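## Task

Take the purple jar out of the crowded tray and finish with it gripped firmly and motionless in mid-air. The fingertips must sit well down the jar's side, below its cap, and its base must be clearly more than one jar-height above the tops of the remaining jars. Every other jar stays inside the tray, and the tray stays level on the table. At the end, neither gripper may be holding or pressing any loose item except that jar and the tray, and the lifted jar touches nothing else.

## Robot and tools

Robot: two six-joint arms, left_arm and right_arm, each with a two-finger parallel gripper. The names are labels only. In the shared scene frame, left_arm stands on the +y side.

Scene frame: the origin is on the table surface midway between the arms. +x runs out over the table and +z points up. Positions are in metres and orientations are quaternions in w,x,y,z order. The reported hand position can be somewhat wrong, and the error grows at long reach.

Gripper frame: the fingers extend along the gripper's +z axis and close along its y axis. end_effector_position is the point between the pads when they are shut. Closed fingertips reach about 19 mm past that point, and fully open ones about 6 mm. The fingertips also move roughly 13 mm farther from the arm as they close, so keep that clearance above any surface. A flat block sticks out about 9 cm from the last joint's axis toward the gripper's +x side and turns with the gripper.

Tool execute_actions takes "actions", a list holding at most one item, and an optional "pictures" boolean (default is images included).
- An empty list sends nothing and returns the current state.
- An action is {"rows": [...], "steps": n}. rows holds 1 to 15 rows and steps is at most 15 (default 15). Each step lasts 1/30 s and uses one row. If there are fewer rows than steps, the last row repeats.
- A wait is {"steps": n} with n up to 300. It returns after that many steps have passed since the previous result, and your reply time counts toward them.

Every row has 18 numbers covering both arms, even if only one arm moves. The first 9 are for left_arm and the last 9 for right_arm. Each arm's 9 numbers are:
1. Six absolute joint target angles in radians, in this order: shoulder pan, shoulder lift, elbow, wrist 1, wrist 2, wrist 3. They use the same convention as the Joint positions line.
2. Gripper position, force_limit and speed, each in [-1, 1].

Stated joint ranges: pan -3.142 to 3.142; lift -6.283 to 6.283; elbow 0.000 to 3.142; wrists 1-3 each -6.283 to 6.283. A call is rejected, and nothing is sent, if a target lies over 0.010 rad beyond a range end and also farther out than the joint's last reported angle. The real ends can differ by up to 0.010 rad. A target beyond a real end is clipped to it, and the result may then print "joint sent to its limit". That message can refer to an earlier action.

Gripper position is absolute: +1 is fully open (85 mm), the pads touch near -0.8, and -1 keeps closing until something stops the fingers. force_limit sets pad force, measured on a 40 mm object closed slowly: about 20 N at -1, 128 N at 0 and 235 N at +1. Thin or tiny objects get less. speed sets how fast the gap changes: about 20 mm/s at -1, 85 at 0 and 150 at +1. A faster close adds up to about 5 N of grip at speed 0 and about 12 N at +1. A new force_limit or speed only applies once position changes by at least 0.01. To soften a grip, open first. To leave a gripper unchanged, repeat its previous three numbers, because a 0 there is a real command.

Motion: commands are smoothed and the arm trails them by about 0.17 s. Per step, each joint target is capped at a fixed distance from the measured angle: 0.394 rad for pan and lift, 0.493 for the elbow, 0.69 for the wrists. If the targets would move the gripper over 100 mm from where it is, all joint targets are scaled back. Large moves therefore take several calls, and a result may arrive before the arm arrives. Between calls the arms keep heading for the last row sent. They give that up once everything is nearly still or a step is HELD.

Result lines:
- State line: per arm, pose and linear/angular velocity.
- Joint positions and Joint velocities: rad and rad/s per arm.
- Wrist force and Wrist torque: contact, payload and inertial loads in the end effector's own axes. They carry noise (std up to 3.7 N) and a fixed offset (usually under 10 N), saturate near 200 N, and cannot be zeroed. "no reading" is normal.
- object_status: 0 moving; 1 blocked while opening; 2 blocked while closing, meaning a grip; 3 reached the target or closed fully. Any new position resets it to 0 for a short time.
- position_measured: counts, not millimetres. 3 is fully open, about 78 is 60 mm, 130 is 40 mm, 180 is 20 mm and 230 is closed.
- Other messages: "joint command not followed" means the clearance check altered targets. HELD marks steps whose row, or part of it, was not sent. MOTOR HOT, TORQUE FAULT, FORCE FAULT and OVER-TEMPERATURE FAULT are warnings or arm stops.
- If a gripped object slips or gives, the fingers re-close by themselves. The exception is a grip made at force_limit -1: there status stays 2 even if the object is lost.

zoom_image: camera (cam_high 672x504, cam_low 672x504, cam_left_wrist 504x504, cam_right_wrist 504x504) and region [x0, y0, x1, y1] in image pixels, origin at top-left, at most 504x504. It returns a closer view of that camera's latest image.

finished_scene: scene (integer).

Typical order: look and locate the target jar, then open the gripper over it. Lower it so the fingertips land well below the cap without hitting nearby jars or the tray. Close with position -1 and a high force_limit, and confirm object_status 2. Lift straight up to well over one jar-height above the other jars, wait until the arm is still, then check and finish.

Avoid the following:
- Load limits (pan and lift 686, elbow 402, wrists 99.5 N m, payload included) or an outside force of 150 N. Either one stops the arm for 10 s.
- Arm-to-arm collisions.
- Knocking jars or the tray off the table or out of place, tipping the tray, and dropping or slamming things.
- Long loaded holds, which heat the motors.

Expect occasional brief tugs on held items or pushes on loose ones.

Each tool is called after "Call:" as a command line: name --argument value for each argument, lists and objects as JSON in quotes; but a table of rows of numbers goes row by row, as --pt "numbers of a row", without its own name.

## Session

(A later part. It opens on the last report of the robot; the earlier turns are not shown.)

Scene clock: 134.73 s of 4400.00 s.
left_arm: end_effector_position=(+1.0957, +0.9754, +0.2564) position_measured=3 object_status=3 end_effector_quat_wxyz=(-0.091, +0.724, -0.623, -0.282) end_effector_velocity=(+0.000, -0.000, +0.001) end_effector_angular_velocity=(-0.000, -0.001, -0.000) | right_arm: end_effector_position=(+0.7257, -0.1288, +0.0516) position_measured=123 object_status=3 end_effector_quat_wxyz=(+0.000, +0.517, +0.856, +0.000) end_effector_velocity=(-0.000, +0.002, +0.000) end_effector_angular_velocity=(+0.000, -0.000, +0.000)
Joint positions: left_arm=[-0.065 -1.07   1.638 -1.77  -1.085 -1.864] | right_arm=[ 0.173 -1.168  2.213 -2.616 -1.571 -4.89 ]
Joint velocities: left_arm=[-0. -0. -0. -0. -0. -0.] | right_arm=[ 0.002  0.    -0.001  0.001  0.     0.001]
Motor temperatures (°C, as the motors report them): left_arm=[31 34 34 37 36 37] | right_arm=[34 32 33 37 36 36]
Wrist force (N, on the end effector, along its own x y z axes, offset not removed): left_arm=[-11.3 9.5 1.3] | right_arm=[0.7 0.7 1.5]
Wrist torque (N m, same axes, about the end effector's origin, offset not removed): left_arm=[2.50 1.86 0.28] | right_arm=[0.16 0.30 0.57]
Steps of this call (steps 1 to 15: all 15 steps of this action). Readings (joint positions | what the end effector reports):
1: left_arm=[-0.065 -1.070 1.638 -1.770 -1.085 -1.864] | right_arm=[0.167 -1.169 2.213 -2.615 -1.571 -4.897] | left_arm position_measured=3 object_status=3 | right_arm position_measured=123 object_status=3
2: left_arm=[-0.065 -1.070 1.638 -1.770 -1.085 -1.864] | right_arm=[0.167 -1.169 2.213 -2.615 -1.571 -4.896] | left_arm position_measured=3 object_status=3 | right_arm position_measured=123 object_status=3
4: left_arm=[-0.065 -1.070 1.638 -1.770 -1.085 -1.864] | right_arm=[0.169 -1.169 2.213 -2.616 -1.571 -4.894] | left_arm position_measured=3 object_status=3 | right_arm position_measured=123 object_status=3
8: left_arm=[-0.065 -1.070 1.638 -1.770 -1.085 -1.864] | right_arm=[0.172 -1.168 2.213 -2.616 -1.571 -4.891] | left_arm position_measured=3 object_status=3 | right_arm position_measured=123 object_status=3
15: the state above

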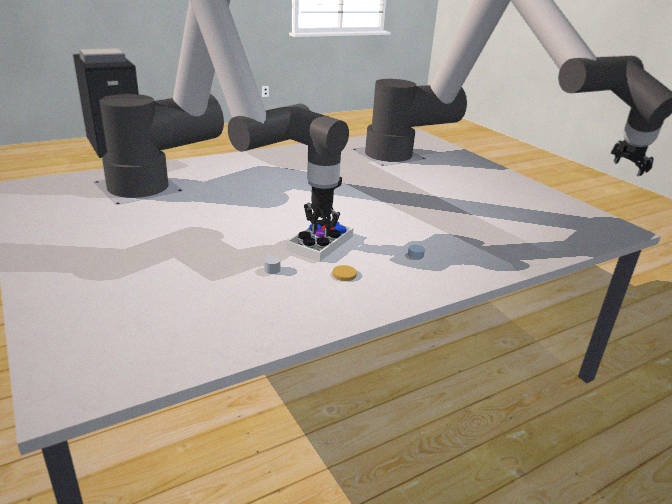

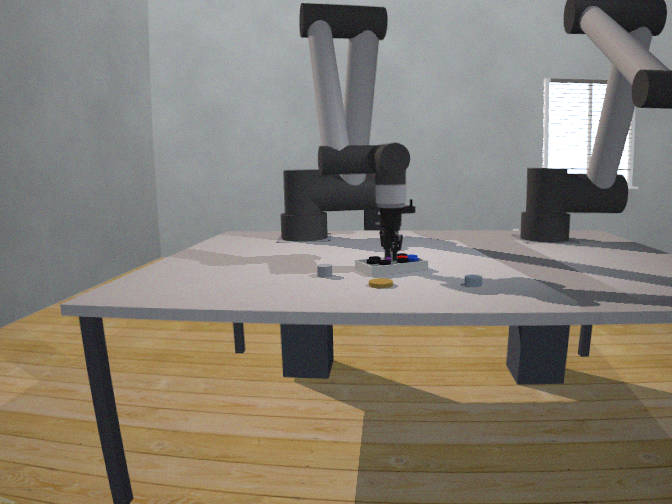

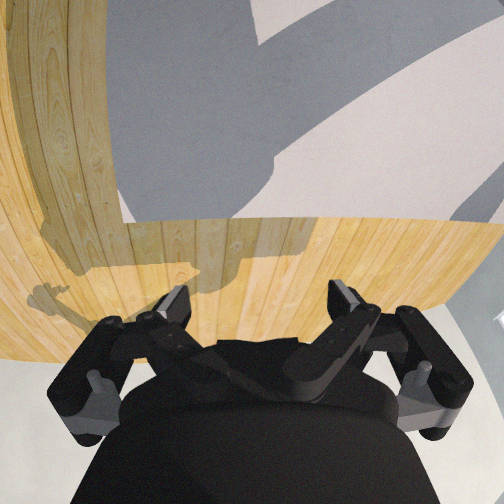

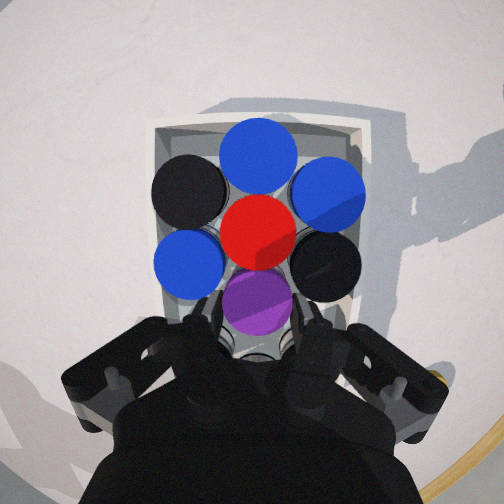

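Call:
execute_actions --actions '[{"rows":[[-0.065,-1.07,1.638,-1.77,-1.085,-1.864,1,0,0,0.1735,-1.1683,2.2134,-2.6159,-1.5708,-4.89,-1,-0.9,-0.6]],"steps":12}]' --pictures false

Call:
execute_actions --actions '[{"rows":[[-0.065,-1.07,1.638,-1.77,-1.085,-1.864,1,0,0,0.1735,-1.1702,2.2129,-2.6135,-1.5708,-4.89,-1,-0.9,-0.6],[-0.065,-1.07,1.638,-1.77,-1.085,-1.864,1,0,0,0.1735,-1.1702,2.2129,-2.6135,-1.5708,-4.89,-1,-0.9,-0.6],[-0.065,-1.07,1.638,-1.77,-1.085,-1.864,1,0,0,0.170,-1.1702,2.2129,-2.6135,-1.5708,-4.8935,-1,-0.9,-0.6],[-0.065,-1.07,1.638,-1.77,-1.085,-1.864,1,0,0,0.166,-1.1702,2.2129,-2.6135,-1.5708,-4.8975,-1,-0.9,-0.6],[-0.065,-1.07,1.638,-1.77,-1.085,-1.864,1,0,0,0.160,-1.1702,2.2129,-2.6135,-1.5708,-4.9035,-1,-0.9,-0.6]],"steps":15}]'

Scene clock: 139.67 s of 4400.00 s.
left_arm: end_effector_position=(+1.0957, +0.9754, +0.2564) position_measured=3 object_status=3 end_effector_quat_wxyz=(-0.091, +0.724, -0.623, -0.282) end_effector_velocity=(+0.002, +0.000, +0.002) end_effector_angular_velocity=(-0.000, -0.003, +0.000) | right_arm: end_effector_position=(+0.7256, -0.1286, +0.0516) position_measured=129 object_status=2 end_effector_quat_wxyz=(+0.000, +0.517, +0.856, +0.000) end_effector_velocity=(+0.002, -0.000, +0.001) end_effector_angular_velocity=(-0.001, -0.004, +0.001)
Joint positions: left_arm=[-0.065 -1.07   1.638 -1.77  -1.085 -1.864] | right_arm=[ 0.174 -1.168  2.213 -2.616 -1.571 -4.89 ]
Joint velocities: left_arm=[ 0.    -0.    -0.003  0.     0.     0.   ] | right_arm=[ 0.     0.    -0.002 -0.002 -0.002 -0.001]
Motor temperatures (°C, as the motors report them): left_arm=[31 34 34 37 36 37] | right_arm=[34 32 33 37 36 36]
Wrist force (N, on the end effector, along its own x y z axes, offset not removed): left_arm=[-8.4 5.7 4.6] | right_arm=[1.1 0.5 -17.0]
Wrist torque (N m, same axes, about the end effector's origin, offset not removed): left_arm=[1.71 1.28 0.25] | right_arm=[0.89 0.26 0.56]
Steps of this call (steps 1 to 15: the robot went on to your last target; steps 16 to 90: nothing new was sent; then 1.53 s passed at rest; steps 91 to 102: all 12 steps of this action). Readings (joint positions | what the end effector reports):
91: left_arm=[-0.065 -1.070 1.638 -1.770 -1.085 -1.864] | right_arm=[0.174 -1.168 2.213 -2.616 -1.571 -4.890] | left_arm position_measured=3 object_status=3 | right_arm position_measured=123 object_status=0
92: left_arm=[-0.065 -1.070 1.638 -1.770 -1.085 -1.864] | right_arm=[0.174 -1.168 2.213 -2.616 -1.571 -4.890] | left_arm position_measured=3 object_status=3 | right_arm position_measured=123 object_status=0
94: left_arm=[-0.065 -1.070 1.638 -1.770 -1.085 -1.864] | right_arm=[0.174 -1.168 2.213 -2.616 -1.571 -4.890] | left_arm position_measured=3 object_status=3 | right_arm position_measured=126 object_status=0
98: left_arm=[-0.065 -1.070 1.638 -1.770 -1.085 -1.864] | right_arm=[0.174 -1.168 2.213 -2.616 -1.571 -4.890] | left_arm position_measured=3 object_status=3 | right_arm position_measured=129 object_status=0
102: the state above

Scene clock: 140.17 s of 4400.00 s.
left_arm: end_effector_position=(+1.0957, +0.9754, +0.2564) position_measured=3 object_status=3 end_effector_quat_wxyz=(-0.091, +0.724, -0.623, -0.282) end_effector_velocity=(+0.000, -0.000, +0.001) end_effector_angular_velocity=(-0.001, -0.001, -0.000) | right_arm: end_effector_position=(+0.7310, -0.1381, +0.0530) position_measured=129 object_status=2 end_effector_quat_wxyz=(-0.000, +0.517, +0.856, -0.000) end_effector_velocity=(+0.003, -0.006, +0.000) end_effector_angular_velocity=(+0.000, +0.002, -0.002)
Joint positions: left_arm=[-0.065 -1.07   1.638 -1.77  -1.085 -1.864] | right_arm=[ 0.161 -1.17   2.213 -2.614 -1.571 -4.902]
Joint velocities: left_arm=[-0.    -0.001 -0.     0.    -0.     0.   ] | right_arm=[-0.008 -0.001  0.     0.002  0.001 -0.007]
Motor temperatures (°C, as the motors report them): left_arm=[31 34 34 37 36 37] | right_arm=[34 32 33 37 36 36]
Wrist force (N, on the end effector, along its own x y z axes, offset not removed): left_arm=[-9.2 3.8 6.3] | right_arm=[2.4 3.3 2.9]
Wrist torque (N m, same axes, about the end effector's origin, offset not removed): left_arm=[1.58 1.53 0.36] | right_arm=[0.59 -0.12 0.50]
Steps of this call (steps 1 to 15: all 15 steps of this action). Readings (joint positions | what the end effector reports):
1: left_arm=[-0.065 -1.070 1.638 -1.770 -1.085 -1.864] | right_arm=[0.174 -1.168 2.213 -2.616 -1.571 -4.890] | left_arm position_measured=3 object_status=3 | right_arm position_measured=129 object_status=2
2: left_arm=[-0.065 -1.070 1.638 -1.770 -1.085 -1.864] | right_arm=[0.174 -1.168 2.213 -2.616 -1.571 -4.890] | left_arm position_measured=3 object_status=3 | right_arm position_measured=129 object_status=2
4: left_arm=[-0.065 -1.070 1.638 -1.770 -1.085 -1.864] | right_arm=[0.173 -1.169 2.213 -2.615 -1.571 -4.890] | left_arm position_measured=3 object_status=3 | right_arm position_measured=129 object_status=2
8: left_arm=[-0.065 -1.070 1.638 -1.770 -1.085 -1.864] | right_arm=[0.167 -1.170 2.213 -2.614 -1.571 -4.897] | left_arm position_measured=3 object_status=3 | right_arm position_measured=129 object_status=2
15: the state above

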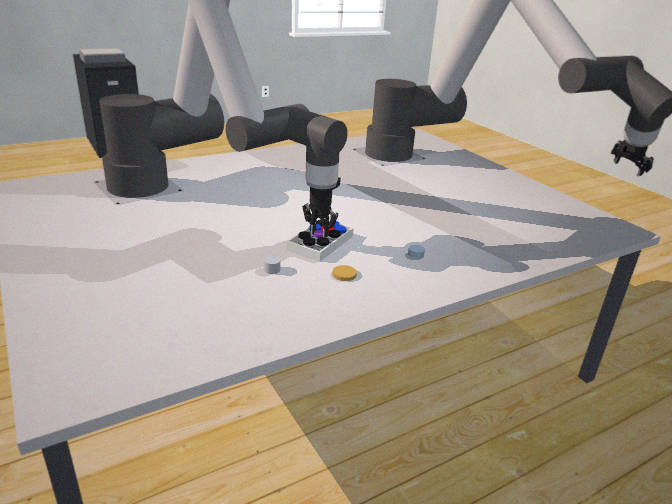

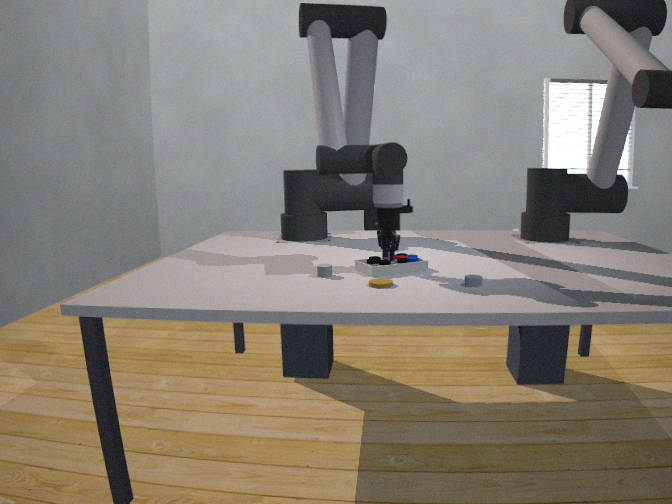

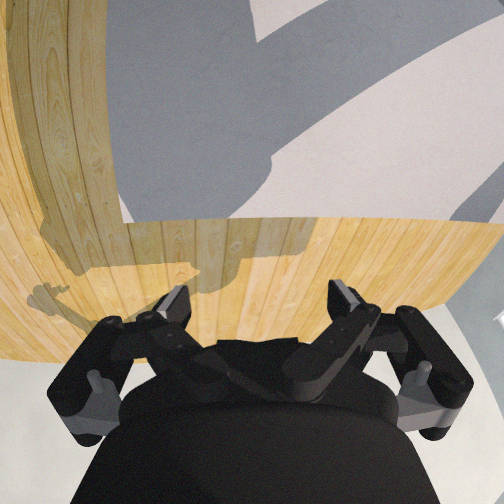

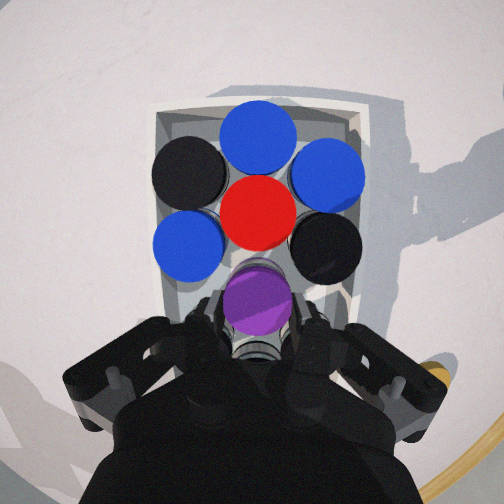

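Call:
execute_actions --actions '[{"rows":[[-0.065,-1.07,1.638,-1.77,-1.085,-1.864,1,0,0,0.158,-1.1693,2.2131,-2.6146,-1.5708,-4.9055,-1,-0.9,-0.6]],"steps":8}]' --pictures false

Call:
execute_actions --actions '[{"rows":[[-0.065,-1.07,1.638,-1.77,-1.085,-1.864,1,0,0,0.158,-1.1693,2.2131,-2.6146,-1.5708,-4.9055,0.08,-0.9,-0.6]],"steps":8}]' --pictures false

Call:
execute_actions --actions '[{"rows":[[-0.065,-1.07,1.638,-1.77,-1.085,-1.864,1,0,0,0.166,-1.1693,2.2131,-2.6146,-1.5708,-4.8975,0.08,-0.9,-0.6]],"steps":12}]' --pictures false

Call:
execute_actions --actions '[{"rows":[[-0.065,-1.07,1.638,-1.77,-1.085,-1.864,1,0,0,0.166,-1.1568,2.2165,-2.6305,-1.5708,-4.8975,0.08,-0.9,-0.6]],"steps":15}]'

Scene clock: 147.33 s of 4400.00 s.
left_arm: end_effector_position=(+1.0957, +0.9754, +0.2564) position_measured=3 object_status=3 end_effector_quat_wxyz=(-0.091, +0.724, -0.623, -0.282) end_effector_velocity=(-0.000, -0.001, -0.001) end_effector_angular_velocity=(-0.000, +0.001, -0.001) | right_arm: end_effector_position=(+0.7324, -0.1401, +0.0528) position_measured=129 object_status=2 end_effector_quat_wxyz=(+0.000, +0.517, +0.856, +0.000) end_effector_velocity=(+0.002, -0.002, -0.001) end_effector_angular_velocity=(+0.000, -0.001, -0.000)
Joint positions: left_arm=[-0.065 -1.07   1.638 -1.77  -1.085 -1.864] | right_arm=[ 0.158 -1.17   2.213 -2.614 -1.571 -4.905]
Joint velocities: left_arm=[-0.001  0.     0.001 -0.    -0.     0.   ] | right_arm=[-0.003  0.002 -0.    -0.003 -0.    -0.003]
Motor temperatures (°C, as the motors report them): left_arm=[31 34 34 37 36 37] | right_arm=[34 32 33 37 36 36]
Wrist force (N, on the end effector, along its own x y z axes, offset not removed): left_arm=[-8.2 4.0 -1.2] | right_arm=[0.7 2.5 3.0]
Wrist torque (N m, same axes, about the end effector's origin, offset not removed): left_arm=[1.52 1.28 0.32] | right_arm=[0.53 0.43 0.55]
Steps of this call (steps 1 to 15: the robot went on to your last target; steps 16 to 90: nothing new was sent; then 3.90 s passed at rest; steps 91 to 98: all 8 steps of this action). Readings (joint positions | what the end effector reports):
91: left_arm=[-0.065 -1.070 1.638 -1.770 -1.085 -1.864] | right_arm=[0.160 -1.170 2.213 -2.613 -1.571 -4.904] | left_arm position_measured=3 object_status=3 | right_arm position_measured=129 object_status=2
92: left_arm=[-0.065 -1.070 1.638 -1.770 -1.085 -1.864] | right_arm=[0.160 -1.170 2.213 -2.613 -1.571 -4.904] | left_arm position_measured=3 object_status=3 | right_arm position_measured=129 object_status=2
94: left_arm=[-0.065 -1.070 1.638 -1.770 -1.085 -1.864] | right_arm=[0.159 -1.170 2.213 -2.614 -1.571 -4.904] | left_arm position_measured=3 object_status=3 | right_arm position_measured=129 object_status=2
98: the state above

Scene clock: 147.60 s of 4400.00 s.
left_arm: end_effector_position=(+1.0957, +0.9754, +0.2564) position_measured=3 object_status=3 end_effector_quat_wxyz=(-0.091, +0.724, -0.623, -0.282) end_effector_velocity=(+0.000, -0.001, -0.000) end_effector_angular_velocity=(+0.000, -0.000, -0.001) | right_arm: end_effector_position=(+0.7326, -0.1403, +0.0526) position_measured=119 object_status=0 end_effector_quat_wxyz=(+0.000, +0.517, +0.856, +0.000) end_effector_velocity=(+0.000, +0.000, -0.000) end_effector_angular_velocity=(+0.002, -0.000, -0.001)
Joint positions: left_arm=[-0.065 -1.07   1.638 -1.77  -1.085 -1.864] | right_arm=[ 0.158 -1.169  2.213 -2.615 -1.571 -4.905]
Joint velocities: left_arm=[-0.001  0.    -0.    -0.     0.    -0.   ] | right_arm=[-0.001  0.     0.    -0.002  0.001  0.   ]
Motor temperatures (°C, as the motors report them): left_arm=[31 34 34 37 36 37] | right_arm=[34 32 33 37 36 36]
Wrist force (N, on the end effector, along its own x y z axes, offset not removed): left_arm=[-10.9 10.0 4.2] | right_arm=[-2.3 1.4 2.0]
Wrist torque (N m, same axes, about the end effector's origin, offset not removed): left_arm=[2.58 1.91 0.20] | right_arm=[0.40 0.95 0.60]
Steps of this call (steps 1 to 8: all 8 steps of this action). Readings (joint positions | what the end effector reports):
1: left_arm=[-0.065 -1.070 1.638 -1.770 -1.085 -1.864] | right_arm=[0.158 -1.170 2.213 -2.614 -1.571 -4.905] | left_arm position_measured=3 object_status=3 | right_arm position_measured=129 object_status=0
2: left_arm=[-0.065 -1.070 1.638 -1.770 -1.085 -1.864] | right_arm=[0.158 -1.170 2.213 -2.614 -1.571 -4.905] | left_arm position_measured=3 object_status=3 | right_arm position_measured=129 object_status=0
4: left_arm=[-0.065 -1.070 1.638 -1.770 -1.085 -1.864] | right_arm=[0.158 -1.169 2.213 -2.614 -1.571 -4.905] | left_arm position_measured=3 object_status=3 | right_arm position_measured=125 object_status=0
8: the state above

Scene clock: 148.00 s of 4400.00 s.
left_arm: end_effector_position=(+1.0957, +0.9754, +0.2564) position_measured=3 object_status=3 end_effector_quat_wxyz=(-0.091, +0.724, -0.623, -0.282) end_effector_velocity=(-0.001, +0.000, -0.001) end_effector_angular_velocity=(+0.000, +0.002, +0.000) | right_arm: end_effector_position=(+0.7292, -0.1348, +0.0525) position_measured=119 object_status=3 end_effector_quat_wxyz=(+0.000, +0.517, +0.856, +0.000) end_effector_velocity=(-0.001, +0.004, +0.001) end_effector_angular_velocity=(-0.002, -0.001, +0.000)
Joint positions: left_arm=[-0.065 -1.07   1.638 -1.77  -1.085 -1.864] | right_arm=[ 0.165 -1.169  2.213 -2.615 -1.571 -4.898]
Joint velocities: left_arm=[ 0.     0.     0.002  0.     0.    -0.   ] | right_arm=[ 0.005  0.    -0.001  0.    -0.002  0.005]
Motor temperatures (°C, as the motors report them): left_arm=[31 34 34 37 36 37] | right_arm=[34 32 33 37 36 36]
Wrist force (N, on the end effector, along its own x y z axes, offset not removed): left_arm=[-8.9 3.4 4.6] | right_arm=[-2.3 1.4 -1.3]
Wrist torque (N m, same axes, about the end effector's origin, offset not removed): left_arm=[1.32 1.40 0.34] | right_arm=[0.31 0.97 0.57]
Steps of this call (steps 1 to 12: all 12 steps of this action). Readings (joint positions | what the end effector reports):
1: left_arm=[-0.065 -1.070 1.638 -1.770 -1.085 -1.864] | right_arm=[0.158 -1.169 2.213 -2.615 -1.571 -4.905] | left_arm position_measured=3 object_status=3 | right_arm position_measured=119 object_status=0
2: left_arm=[-0.065 -1.070 1.638 -1.770 -1.085 -1.864] | right_arm=[0.159 -1.169 2.213 -2.615 -1.571 -4.905] | left_arm position_measured=3 object_status=3 | right_arm position_measured=119 object_status=0
4: left_arm=[-0.065 -1.070 1.638 -1.770 -1.085 -1.864] | right_arm=[0.161 -1.169 2.213 -2.615 -1.571 -4.903] | left_arm position_measured=3 object_status=3 | right_arm position_measured=119 object_status=0
8: left_arm=[-0.065 -1.070 1.638 -1.770 -1.085 -1.864] | right_arm=[0.164 -1.169 2.213 -2.615 -1.571 -4.899] | left_arm position_measured=3 object_status=3 | right_arm position_measured=119 object_status=3
12: the state above

Scene clock: 148.50 s of 4400.00 s.
left_arm: end_effector_position=(+1.0957, +0.9754, +0.2564) position_measured=3 object_status=3 end_effector_quat_wxyz=(-0.091, +0.724, -0.623, -0.282) end_effector_velocity=(+0.001, +0.001, +0.001) end_effector_angular_velocity=(-0.000, -0.001, +0.001) | right_arm: end_effector_position=(+0.7288, -0.1343, +0.0427) position_measured=119 object_status=3 end_effector_quat_wxyz=(-0.000, +0.517, +0.856, -0.000) end_effector_velocity=(-0.001, +0.000, -0.003) end_effector_angular_velocity=(+0.000, +0.001, -0.001)
Joint positions: left_arm=[-0.065 -1.07   1.638 -1.77  -1.085 -1.864] | right_arm=[ 0.166 -1.157  2.216 -2.63  -1.571 -4.898]
Joint velocities: left_arm=[ 0.001  0.    -0.001  0.    -0.     0.   ] | right_arm=[ 0.     0.003  0.001 -0.004  0.001  0.001]
Motor temperatures (°C, as the motors report them): left_arm=[31 34 34 37 36 37] | right_arm=[34 32 33 37 36 36]
Wrist force (N, on the end effector, along its own x y z axes, offset not removed): left_arm=[-12.8 -1.1 0.3] | right_arm=[-1.3 1.2 0.2]
Wrist torque (N m, same axes, about the end effector's origin, offset not removed): left_arm=[0.51 2.19 0.50] | right_arm=[0.36 0.73 0.51]
Steps of this call (steps 1 to 15: all 15 steps of this action). Readings (joint positions | what the end effector reports):
1: left_arm=[-0.065 -1.070 1.638 -1.770 -1.085 -1.864] | right_arm=[0.165 -1.169 2.213 -2.615 -1.571 -4.898] | left_arm position_measured=3 object_status=3 | right_arm position_measured=119 object_status=3
2: left_arm=[-0.065 -1.070 1.638 -1.770 -1.085 -1.864] | right_arm=[0.166 -1.169 2.213 -2.616 -1.571 -4.898] | left_arm position_measured=3 object_status=3 | right_arm position_measured=119 object_status=3
4: left_arm=[-0.065 -1.070 1.638 -1.770 -1.085 -1.864] | right_arm=[0.166 -1.164 2.214 -2.621 -1.571 -4.898] | left_arm position_measured=3 object_status=3 | right_arm position_measured=119 object_status=3
8: left_arm=[-0.065 -1.070 1.638 -1.770 -1.085 -1.864] | right_arm=[0.166 -1.159 2.216 -2.627 -1.571 -4.898] | left_arm position_measured=3 object_status=3 | right_arm position_measured=119 object_status=3
15: the state above

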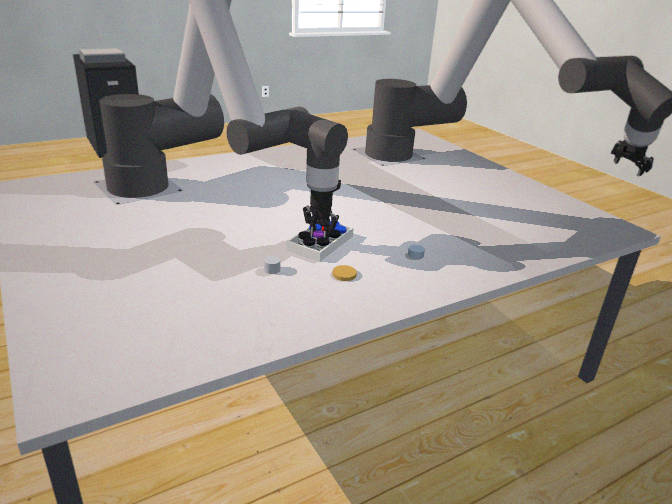

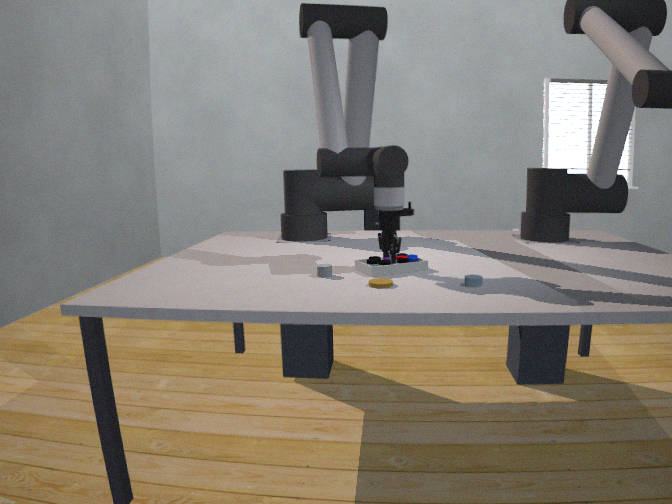

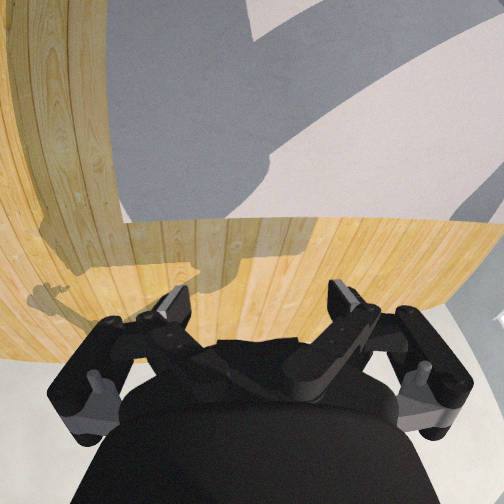

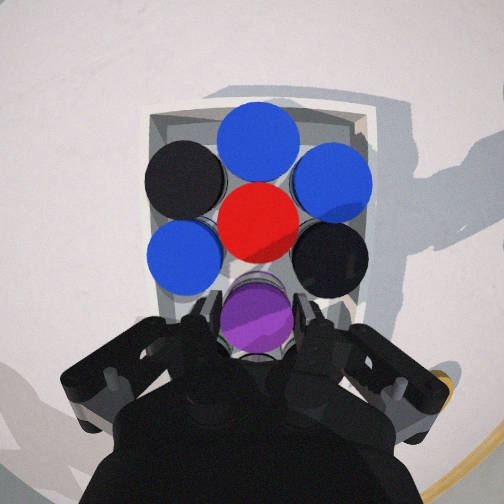

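Call:
execute_actions --actions '[{"rows":[[-0.065,-1.07,1.638,-1.77,-1.085,-1.864,1,0,0,0.166,-1.144,2.2195,-2.6463,-1.5708,-4.8975,0.08,-0.9,-0.6]],"steps":15}]' --pictures false

Call:
execute_actions --actions '[{"rows":[[-0.065,-1.07,1.638,-1.77,-1.085,-1.864,1,0,0,0.166,-1.144,2.2195,-2.6463,-1.5708,-4.8975,-0.97,-0.6,-0.6]],"steps":14}]' --pictures false

Call:
execute_actions --actions '[{"rows":[[-0.065,-1.07,1.638,-1.77,-1.085,-1.864,1,0,0,0.166,-1.1504,2.218,-2.6384,-1.5708,-4.8975,-0.97,-0.6,-0.6],[-0.065,-1.07,1.638,-1.77,-1.085,-1.864,1,0,0,0.166,-1.1504,2.218,-2.6384,-1.5708,-4.8975,-0.97,-0.6,-0.6],[-0.065,-1.07,1.638,-1.77,-1.085,-1.864,1,0,0,0.166,-1.1504,2.218,-2.6384,-1.5708,-4.8975,-1,1,-0.6]],"steps":15}]'

Scene clock: 154.90 s of 4400.00 s.
left_arm: end_effector_position=(+1.0957, +0.9754, +0.2564) position_measured=3 object_status=3 end_effector_quat_wxyz=(-0.091, +0.724, -0.623, -0.282) end_effector_velocity=(+0.002, -0.000, +0.001) end_effector_angular_velocity=(-0.000, -0.002, -0.000) | right_arm: end_effector_position=(+0.7288, -0.1343, +0.0327) position_measured=119 object_status=3 end_effector_quat_wxyz=(-0.000, +0.517, +0.856, -0.000) end_effector_velocity=(-0.000, +0.000, -0.003) end_effector_angular_velocity=(+0.001, +0.001, +0.001)
Joint positions: left_arm=[-0.065 -1.07   1.638 -1.77  -1.085 -1.864] | right_arm=[ 0.166 -1.144  2.219 -2.646 -1.571 -4.897]
Joint velocities: left_arm=[ 0.     0.    -0.002  0.    -0.     0.   ] | right_arm=[-0.     0.003  0.    -0.003  0.001 -0.001]
Motor temperatures (°C, as the motors report them): left_arm=[31 34 34 37 36 37] | right_arm=[34 32 33 37 36 36]
Wrist force (N, on the end effector, along its own x y z axes, offset not removed): left_arm=[-11.1 4.7 2.9] | right_arm=[1.2 3.4 1.5]
Wrist torque (N m, same axes, about the end effector's origin, offset not removed): left_arm=[1.64 1.89 0.14] | right_arm=[0.79 0.33 0.50]
Steps of this call (steps 1 to 15: the robot went on to your last target; steps 16 to 90: nothing new was sent; then 2.90 s passed at rest; steps 91 to 105: all 15 steps of this action). Readings (joint positions | what the end effector reports):
91: left_arm=[-0.065 -1.070 1.638 -1.770 -1.085 -1.864] | right_arm=[0.166 -1.157 2.217 -2.631 -1.571 -4.897] | left_arm position_measured=3 object_status=3 | right_arm position_measured=119 object_status=3
92: left_arm=[-0.065 -1.070 1.638 -1.770 -1.085 -1.864] | right_arm=[0.166 -1.156 2.217 -2.632 -1.571 -4.897] | left_arm position_measured=3 object_status=3 | right_arm position_measured=119 object_status=3
94: left_arm=[-0.065 -1.070 1.638 -1.770 -1.085 -1.864] | right_arm=[0.166 -1.152 2.218 -2.637 -1.571 -4.897] | left_arm position_measured=3 object_status=3 | right_arm position_measured=119 object_status=3
98: left_arm=[-0.065 -1.070 1.638 -1.770 -1.085 -1.864] | right_arm=[0.166 -1.147 2.219 -2.643 -1.571 -4.897] | left_arm position_measured=3 object_status=3 | right_arm position_measured=119 object_status=3
105: the state above

Scene clock: 155.37 s of 4400.00 s.
left_arm: end_effector_position=(+1.0957, +0.9754, +0.2564) position_measured=3 object_status=3 end_effector_quat_wxyz=(-0.091, +0.724, -0.623, -0.282) end_effector_velocity=(+0.000, +0.000, -0.001) end_effector_angular_velocity=(+0.001, +0.001, -0.000) | right_arm: end_effector_position=(+0.7288, -0.1343, +0.0325) position_measured=130 object_status=2 end_effector_quat_wxyz=(+0.000, +0.517, +0.856, +0.000) end_effector_velocity=(-0.001, -0.000, -0.001) end_effector_angular_velocity=(-0.000, +0.001, +0.000)
Joint positions: left_arm=[-0.065 -1.07   1.638 -1.77  -1.085 -1.864] | right_arm=[ 0.166 -1.144  2.219 -2.646 -1.571 -4.897]
Joint velocities: left_arm=[ 0.     0.001 -0.     0.     0.001  0.   ] | right_arm=[ 0.     0.     0.001  0.     0.    -0.   ]
Motor temperatures (°C, as the motors report them): left_arm=[31 34 34 37 36 37] | right_arm=[34 32 33 37 36 36]
Wrist force (N, on the end effector, along its own x y z axes, offset not removed): left_arm=[-7.1 0.6 2.1] | right_arm=[0.6 -3.2 -27.1]
Wrist torque (N m, same axes, about the end effector's origin, offset not removed): left_arm=[0.78 0.99 0.45] | right_arm=[1.07 0.48 0.55]
Steps of this call (steps 1 to 14: all 14 steps of this action). Readings (joint positions | what the end effector reports):
1: left_arm=[-0.065 -1.070 1.638 -1.770 -1.085 -1.864] | right_arm=[0.166 -1.144 2.219 -2.646 -1.571 -4.897] | left_arm position_measured=3 object_status=3 | right_arm position_measured=119 object_status=0
2: left_arm=[-0.065 -1.070 1.638 -1.770 -1.085 -1.864] | right_arm=[0.166 -1.144 2.219 -2.646 -1.571 -4.897] | left_arm position_measured=3 object_status=3 | right_arm position_measured=119 object_status=0
4: left_arm=[-0.065 -1.070 1.638 -1.770 -1.085 -1.864] | right_arm=[0.166 -1.144 2.219 -2.646 -1.571 -4.897] | left_arm position_measured=3 object_status=3 | right_arm position_measured=123 object_status=0
8: left_arm=[-0.065 -1.070 1.638 -1.770 -1.085 -1.864] | right_arm=[0.166 -1.144 2.219 -2.646 -1.571 -4.897] | left_arm position_measured=3 object_status=3 | right_arm position_measured=130 object_status=0
14: the state above

Scene clock: 155.87 s of 4400.00 s.
left_arm: end_effector_position=(+1.0957, +0.9754, +0.2564) position_measured=3 object_status=3 end_effector_quat_wxyz=(-0.091, +0.724, -0.623, -0.282) end_effector_velocity=(+0.002, -0.000, +0.002) end_effector_angular_velocity=(-0.000, -0.002, -0.001) | right_arm: end_effector_position=(+0.7287, -0.1343, +0.0371) position_measured=137 object_status=2 end_effector_quat_wxyz=(-0.000, +0.517, +0.856, -0.000) end_effector_velocity=(+0.000, +0.001, +0.002) end_effector_angular_velocity=(+0.002, -0.001, +0.001)
Joint positions: left_arm=[-0.065 -1.07   1.638 -1.77  -1.085 -1.864] | right_arm=[ 0.166 -1.15   2.218 -2.639 -1.571 -4.897]
Joint velocities: left_arm=[-0.     0.    -0.003  0.     0.     0.001] | right_arm=[ 0.    -0.002 -0.001  0.001  0.001 -0.001]
Motor temperatures (°C, as the motors report them): left_arm=[31 34 34 37 36 37] | right_arm=[34 32 33 37 36 36]
Wrist force (N, on the end effector, along its own x y z axes, offset not removed): left_arm=[-11.4 2.3 3.8] | right_arm=[-0.5 2.7 1.2]
Wrist torque (N m, same axes, about the end effector's origin, offset not removed): left_arm=[1.19 1.89 0.29] | right_arm=[0.63 0.59 0.54]
Steps of this call (steps 1 to 15: all 15 steps of this action). Readings (joint positions | what the end effector reports):
1: left_arm=[-0.065 -1.070 1.638 -1.770 -1.085 -1.864] | right_arm=[0.166 -1.144 2.219 -2.646 -1.571 -4.897] | left_arm position_measured=3 object_status=3 | right_arm position_measured=130 object_status=2
2: left_arm=[-0.065 -1.070 1.638 -1.770 -1.085 -1.864] | right_arm=[0.166 -1.144 2.219 -2.646 -1.571 -4.897] | left_arm position_measured=3 object_status=3 | right_arm position_measured=130 object_status=2
4: left_arm=[-0.065 -1.070 1.638 -1.770 -1.085 -1.864] | right_arm=[0.166 -1.146 2.219 -2.643 -1.571 -4.897] | left_arm position_measured=3 object_status=3 | right_arm position_measured=131 object_status=0
8: left_arm=[-0.065 -1.070 1.638 -1.770 -1.085 -1.864] | right_arm=[0.166 -1.149 2.219 -2.640 -1.571 -4.897] | left_arm position_measured=3 object_status=3 | right_arm position_measured=136 object_status=0
15: the state above

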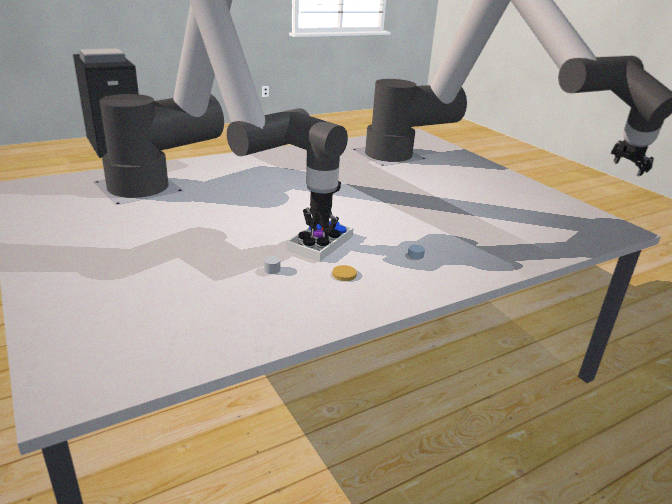

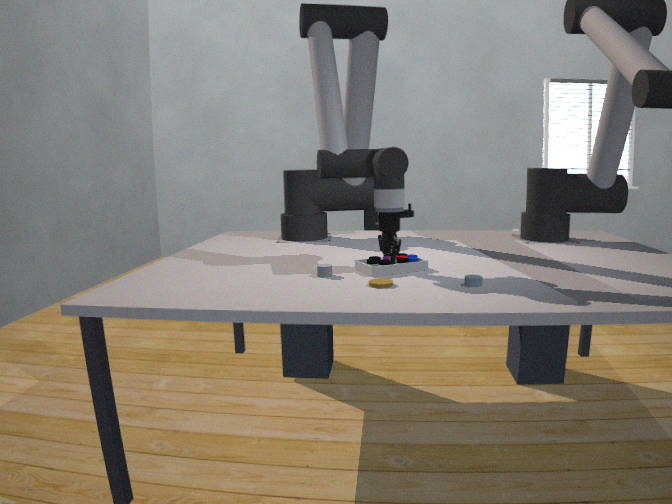

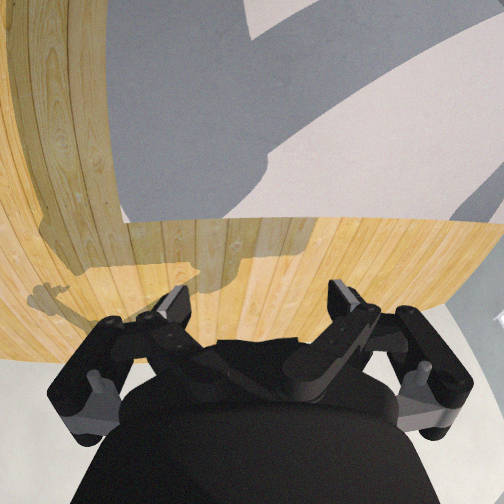

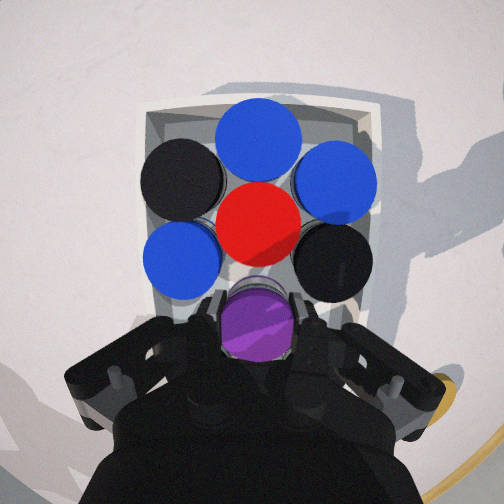

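Call:
execute_actions --actions '[{"rows":[[-0.065,-1.07,1.638,-1.77,-1.085,-1.864,1,0,0,0.166,-1.160,2.2155,-2.6263,-1.5708,-4.8975,-1,1,-0.6],[-0.065,-1.07,1.638,-1.77,-1.085,-1.864,1,0,0,0.166,-1.1693,2.2131,-2.6146,-1.5708,-4.8975,-1,1,-0.6],[-0.065,-1.07,1.638,-1.77,-1.085,-1.864,1,0,0,0.166,-1.1858,2.2086,-2.5936,-1.5708,-4.8975,-1,1,-0.6],[-0.065,-1.07,1.638,-1.77,-1.085,-1.864,1,0,0,0.166,-1.203,2.2034,-2.5712,-1.5708,-4.8975,-1,1,-0.6]],"steps":12}]' --pictures false

Call:
execute_actions --actions '[{"rows":[[-0.065,-1.07,1.638,-1.77,-1.085,-1.864,1,0,0,0.166,-1.24,2.19,-2.5208,-1.5708,-4.8975,-1,1,-0.6],[-0.065,-1.07,1.638,-1.77,-1.085,-1.864,1,0,0,0.166,-1.24,2.19,-2.5208,-1.5708,-4.8975,-1,1,-0.6],[-0.065,-1.07,1.638,-1.77,-1.085,-1.864,1,0,0,0.166,-1.29,2.168,-2.4488,-1.5708,-4.8975,-1,1,-0.6],[-0.065,-1.07,1.638,-1.77,-1.085,-1.864,1,0,0,0.166,-1.29,2.168,-2.4488,-1.5708,-4.8975,-1,1,-0.6],[-0.065,-1.07,1.638,-1.77,-1.085,-1.864,1,0,0,0.166,-1.346,2.1394,-2.364,-1.5708,-4.8975,-1,1,-0.6]],"steps":15}]' --pictures false

Call:
execute_actions --actions '[{"steps":30}]'

Scene clock: 165.83 s of 4400.00 s.
left_arm: end_effector_position=(+1.0957, +0.9754, +0.2564) position_measured=3 object_status=3 end_effector_quat_wxyz=(-0.091, +0.724, -0.623, -0.282) end_effector_velocity=(-0.001, -0.000, -0.000) end_effector_angular_velocity=(+0.000, +0.000, -0.000) | right_arm: end_effector_position=(+0.7292, -0.1342, +0.0747) position_measured=137 object_status=2 end_effector_quat_wxyz=(+0.000, +0.517, +0.856, +0.000) end_effector_velocity=(-0.001, -0.000, +0.042) end_effector_angular_velocity=(+0.000, +0.001, -0.001)
Joint positions: left_arm=[-0.065 -1.07   1.638 -1.77  -1.085 -1.864] | right_arm=[ 0.166 -1.197  2.205 -2.58  -1.571 -4.897]
Joint velocities: left_arm=[-0.    -0.     0.001 -0.001  0.    -0.   ] | right_arm=[-0.    -0.052 -0.014  0.066  0.     0.001]
Motor temperatures (°C, as the motors report them): left_arm=[31 34 34 37 36 37] | right_arm=[34 32 33 37 36 36]
Wrist force (N, on the end effector, along its own x y z axes, offset not removed): left_arm=[-9.2 3.1 -0.6] | right_arm=[-0.3 2.9 0.2]
Wrist torque (N m, same axes, about the end effector's origin, offset not removed): left_arm=[1.34 1.51 0.38] | right_arm=[0.71 0.56 0.49]
Steps of this call (steps 1 to 15: the robot went on to your last target; steps 16 to 90: nothing new was sent; then 6.57 s passed at rest; steps 91 to 102: all 12 steps of this action). Readings (joint positions | what the end effector reports):
91: left_arm=[-0.065 -1.070 1.638 -1.770 -1.085 -1.864] | right_arm=[0.166 -1.150 2.218 -2.638 -1.571 -4.897] | left_arm position_measured=3 object_status=3 | right_arm position_measured=137 object_status=2
92: left_arm=[-0.065 -1.070 1.638 -1.770 -1.085 -1.864] | right_arm=[0.166 -1.151 2.218 -2.638 -1.571 -4.897] | left_arm position_measured=3 object_status=3 | right_arm position_measured=137 object_status=2
94: left_arm=[-0.065 -1.070 1.638 -1.770 -1.085 -1.864] | right_arm=[0.166 -1.157 2.216 -2.630 -1.571 -4.897] | left_arm position_measured=3 object_status=3 | right_arm position_measured=137 object_status=2
98: left_arm=[-0.065 -1.070 1.638 -1.770 -1.085 -1.864] | right_arm=[0.166 -1.184 2.209 -2.595 -1.571 -4.897] | left_arm position_measured=3 object_status=3 | right_arm position_measured=137 object_status=2
102: the state above

Scene clock: 166.33 s of 4400.00 s.
left_arm: end_effector_position=(+1.0957, +0.9754, +0.2564) position_measured=3 object_status=3 end_effector_quat_wxyz=(-0.091, +0.724, -0.623, -0.282) end_effector_velocity=(+0.001, -0.002, +0.001) end_effector_angular_velocity=(+0.000, -0.001, -0.001) | right_arm: end_effector_position=(+0.7299, -0.1340, +0.2001) position_measured=137 object_status=2 end_effector_quat_wxyz=(+0.000, +0.517, +0.856, +0.000) end_effector_velocity=(-0.008, -0.002, +0.077) end_effector_angular_velocity=(-0.001, +0.005, -0.000)
Joint positions: left_arm=[-0.065 -1.07   1.638 -1.77  -1.085 -1.864] | right_arm=[ 0.166 -1.336  2.144 -2.38  -1.571 -4.897]
Joint velocities: left_arm=[-0.002 -0.001 -0.     0.    -0.    -0.   ] | right_arm=[ 0.    -0.084 -0.037  0.126  0.     0.   ]
Motor temperatures (°C, as the motors report them): left_arm=[31 34 34 37 36 37] | right_arm=[34 32 33 37 36 36]
Wrist force (N, on the end effector, along its own x y z axes, offset not removed): left_arm=[-8.4 2.9 6.0] | right_arm=[1.1 2.2 -1.2]
Wrist torque (N m, same axes, about the end effector's origin, offset not removed): left_arm=[1.19 1.24 0.35] | right_arm=[0.53 0.24 0.58]
Steps of this call (steps 1 to 15: all 15 steps of this action). Readings (joint positions | what the end effector reports):
1: left_arm=[-0.065 -1.070 1.638 -1.770 -1.085 -1.864] | right_arm=[0.166 -1.198 2.205 -2.578 -1.571 -4.897] | left_arm position_measured=3 object_status=3 | right_arm position_measured=137 object_status=2
2: left_arm=[-0.065 -1.070 1.638 -1.770 -1.085 -1.864] | right_arm=[0.166 -1.201 2.204 -2.574 -1.571 -4.897] | left_arm position_measured=3 object_status=3 | right_arm position_measured=137 object_status=2
4: left_arm=[-0.065 -1.070 1.638 -1.770 -1.085 -1.864] | right_arm=[0.166 -1.217 2.198 -2.553 -1.571 -4.897] | left_arm position_measured=3 object_status=3 | right_arm position_measured=137 object_status=2
8: left_arm=[-0.065 -1.070 1.638 -1.770 -1.085 -1.864] | right_arm=[0.166 -1.279 2.170 -2.465 -1.571 -4.897] | left_arm position_measured=3 object_status=3 | right_arm position_measured=137 object_status=2
15: the state above

Scene clock: 167.33 s of 4400.00 s.
left_arm: end_effector_position=(+1.0957, +0.9754, +0.2564) position_measured=3 object_status=3 end_effector_quat_wxyz=(-0.091, +0.724, -0.623, -0.282) end_effector_velocity=(+0.000, +0.001, +0.001) end_effector_angular_velocity=(-0.000, -0.001, +0.000) | right_arm: end_effector_position=(+0.7288, -0.1343, +0.2097) position_measured=137 object_status=2 end_effector_quat_wxyz=(-0.000, +0.517, +0.856, -0.000) end_effector_velocity=(+0.001, +0.000, +0.001) end_effector_angular_velocity=(-0.000, -0.001, +0.001)
Joint positions: left_arm=[-0.065 -1.07   1.638 -1.77  -1.085 -1.864] | right_arm=[ 0.166 -1.346  2.139 -2.364 -1.571 -4.898]
Joint velocities: left_arm=[ 0.001 -0.001 -0.001 -0.    -0.     0.001] | right_arm=[-0.    -0.    -0.001 -0.    -0.001 -0.001]
Motor temperatures (°C, as the motors report them): left_arm=[31 34 34 37 36 37] | right_arm=[34 32 33 37 36 36]
Wrist force (N, on the end effector, along its own x y z axes, offset not removed): left_arm=[-9.5 4.9 -1.0] | right_arm=[1.0 2.0 1.9]
Wrist torque (N m, same axes, about the end effector's origin, offset not removed): left_arm=[1.65 1.57 0.30] | right_arm=[0.39 0.37 0.63]
Steps of this call (steps 1 to 30: the robot went on to your last target). Readings (joint positions | what the end effector reports):
1: left_arm=[-0.065 -1.070 1.638 -1.770 -1.085 -1.864] | right_arm=[0.166 -1.338 2.143 -2.376 -1.571 -4.897] | left_arm position_measured=3 object_status=3 | right_arm position_measured=137 object_status=2
2: left_arm=[-0.065 -1.070 1.638 -1.770 -1.085 -1.864] | right_arm=[0.166 -1.340 2.142 -2.374 -1.571 -4.897] | left_arm position_measured=3 object_status=3 | right_arm position_measured=137 object_status=2
4: left_arm=[-0.065 -1.070 1.638 -1.770 -1.085 -1.864] | right_arm=[0.166 -1.342 2.141 -2.370 -1.571 -4.897] | left_arm position_measured=3 object_status=3 | right_arm position_measured=137 object_status=2
8: left_arm=[-0.065 -1.070 1.638 -1.770 -1.085 -1.864] | right_arm=[0.166 -1.345 2.140 -2.366 -1.571 -4.897] | left_arm position_measured=3 object_status=3 | right_arm position_measured=137 object_status=2
30: the state above
All arms were judged still, so your last target was given up. Only a new action makes them travel on or press farther. Fingers that are still opening or closing keep moving.

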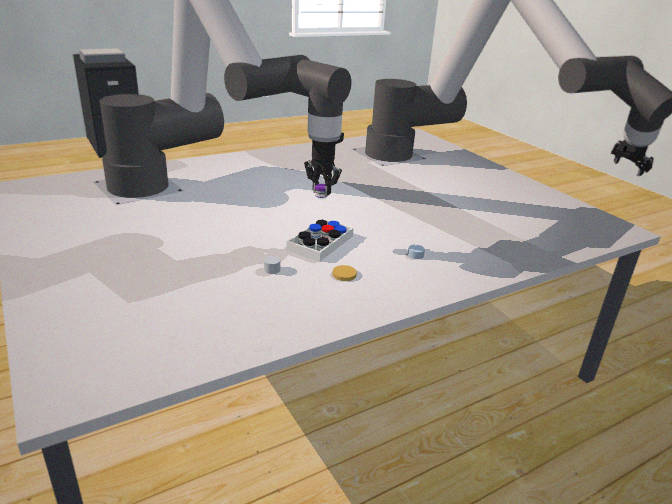

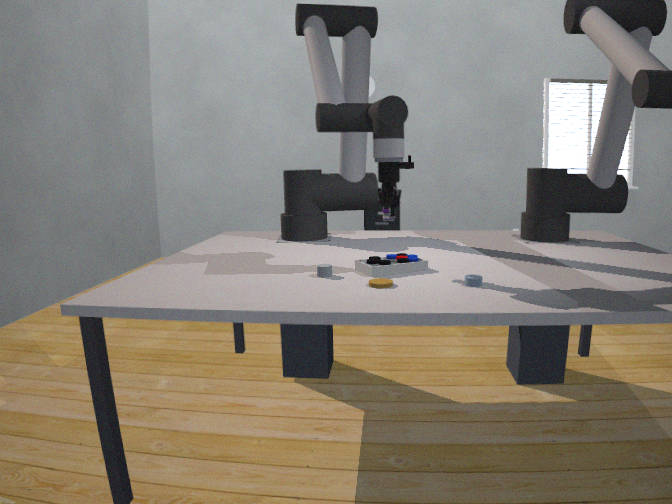

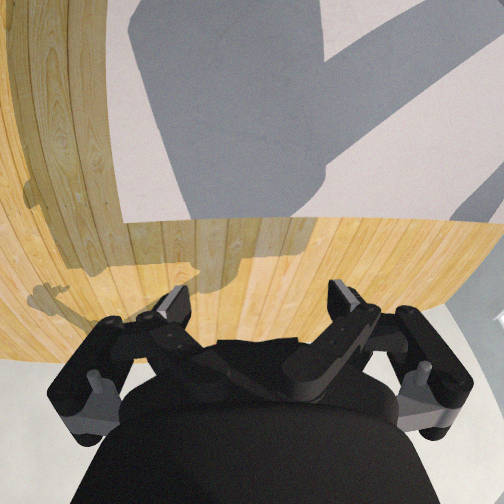

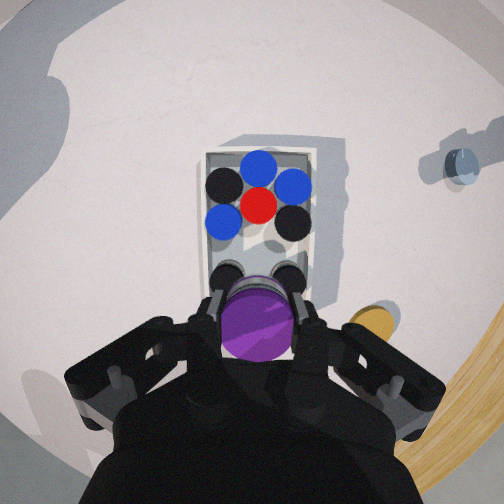

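Call:
finished_scene --scene 2

The scene is finished: the task was done.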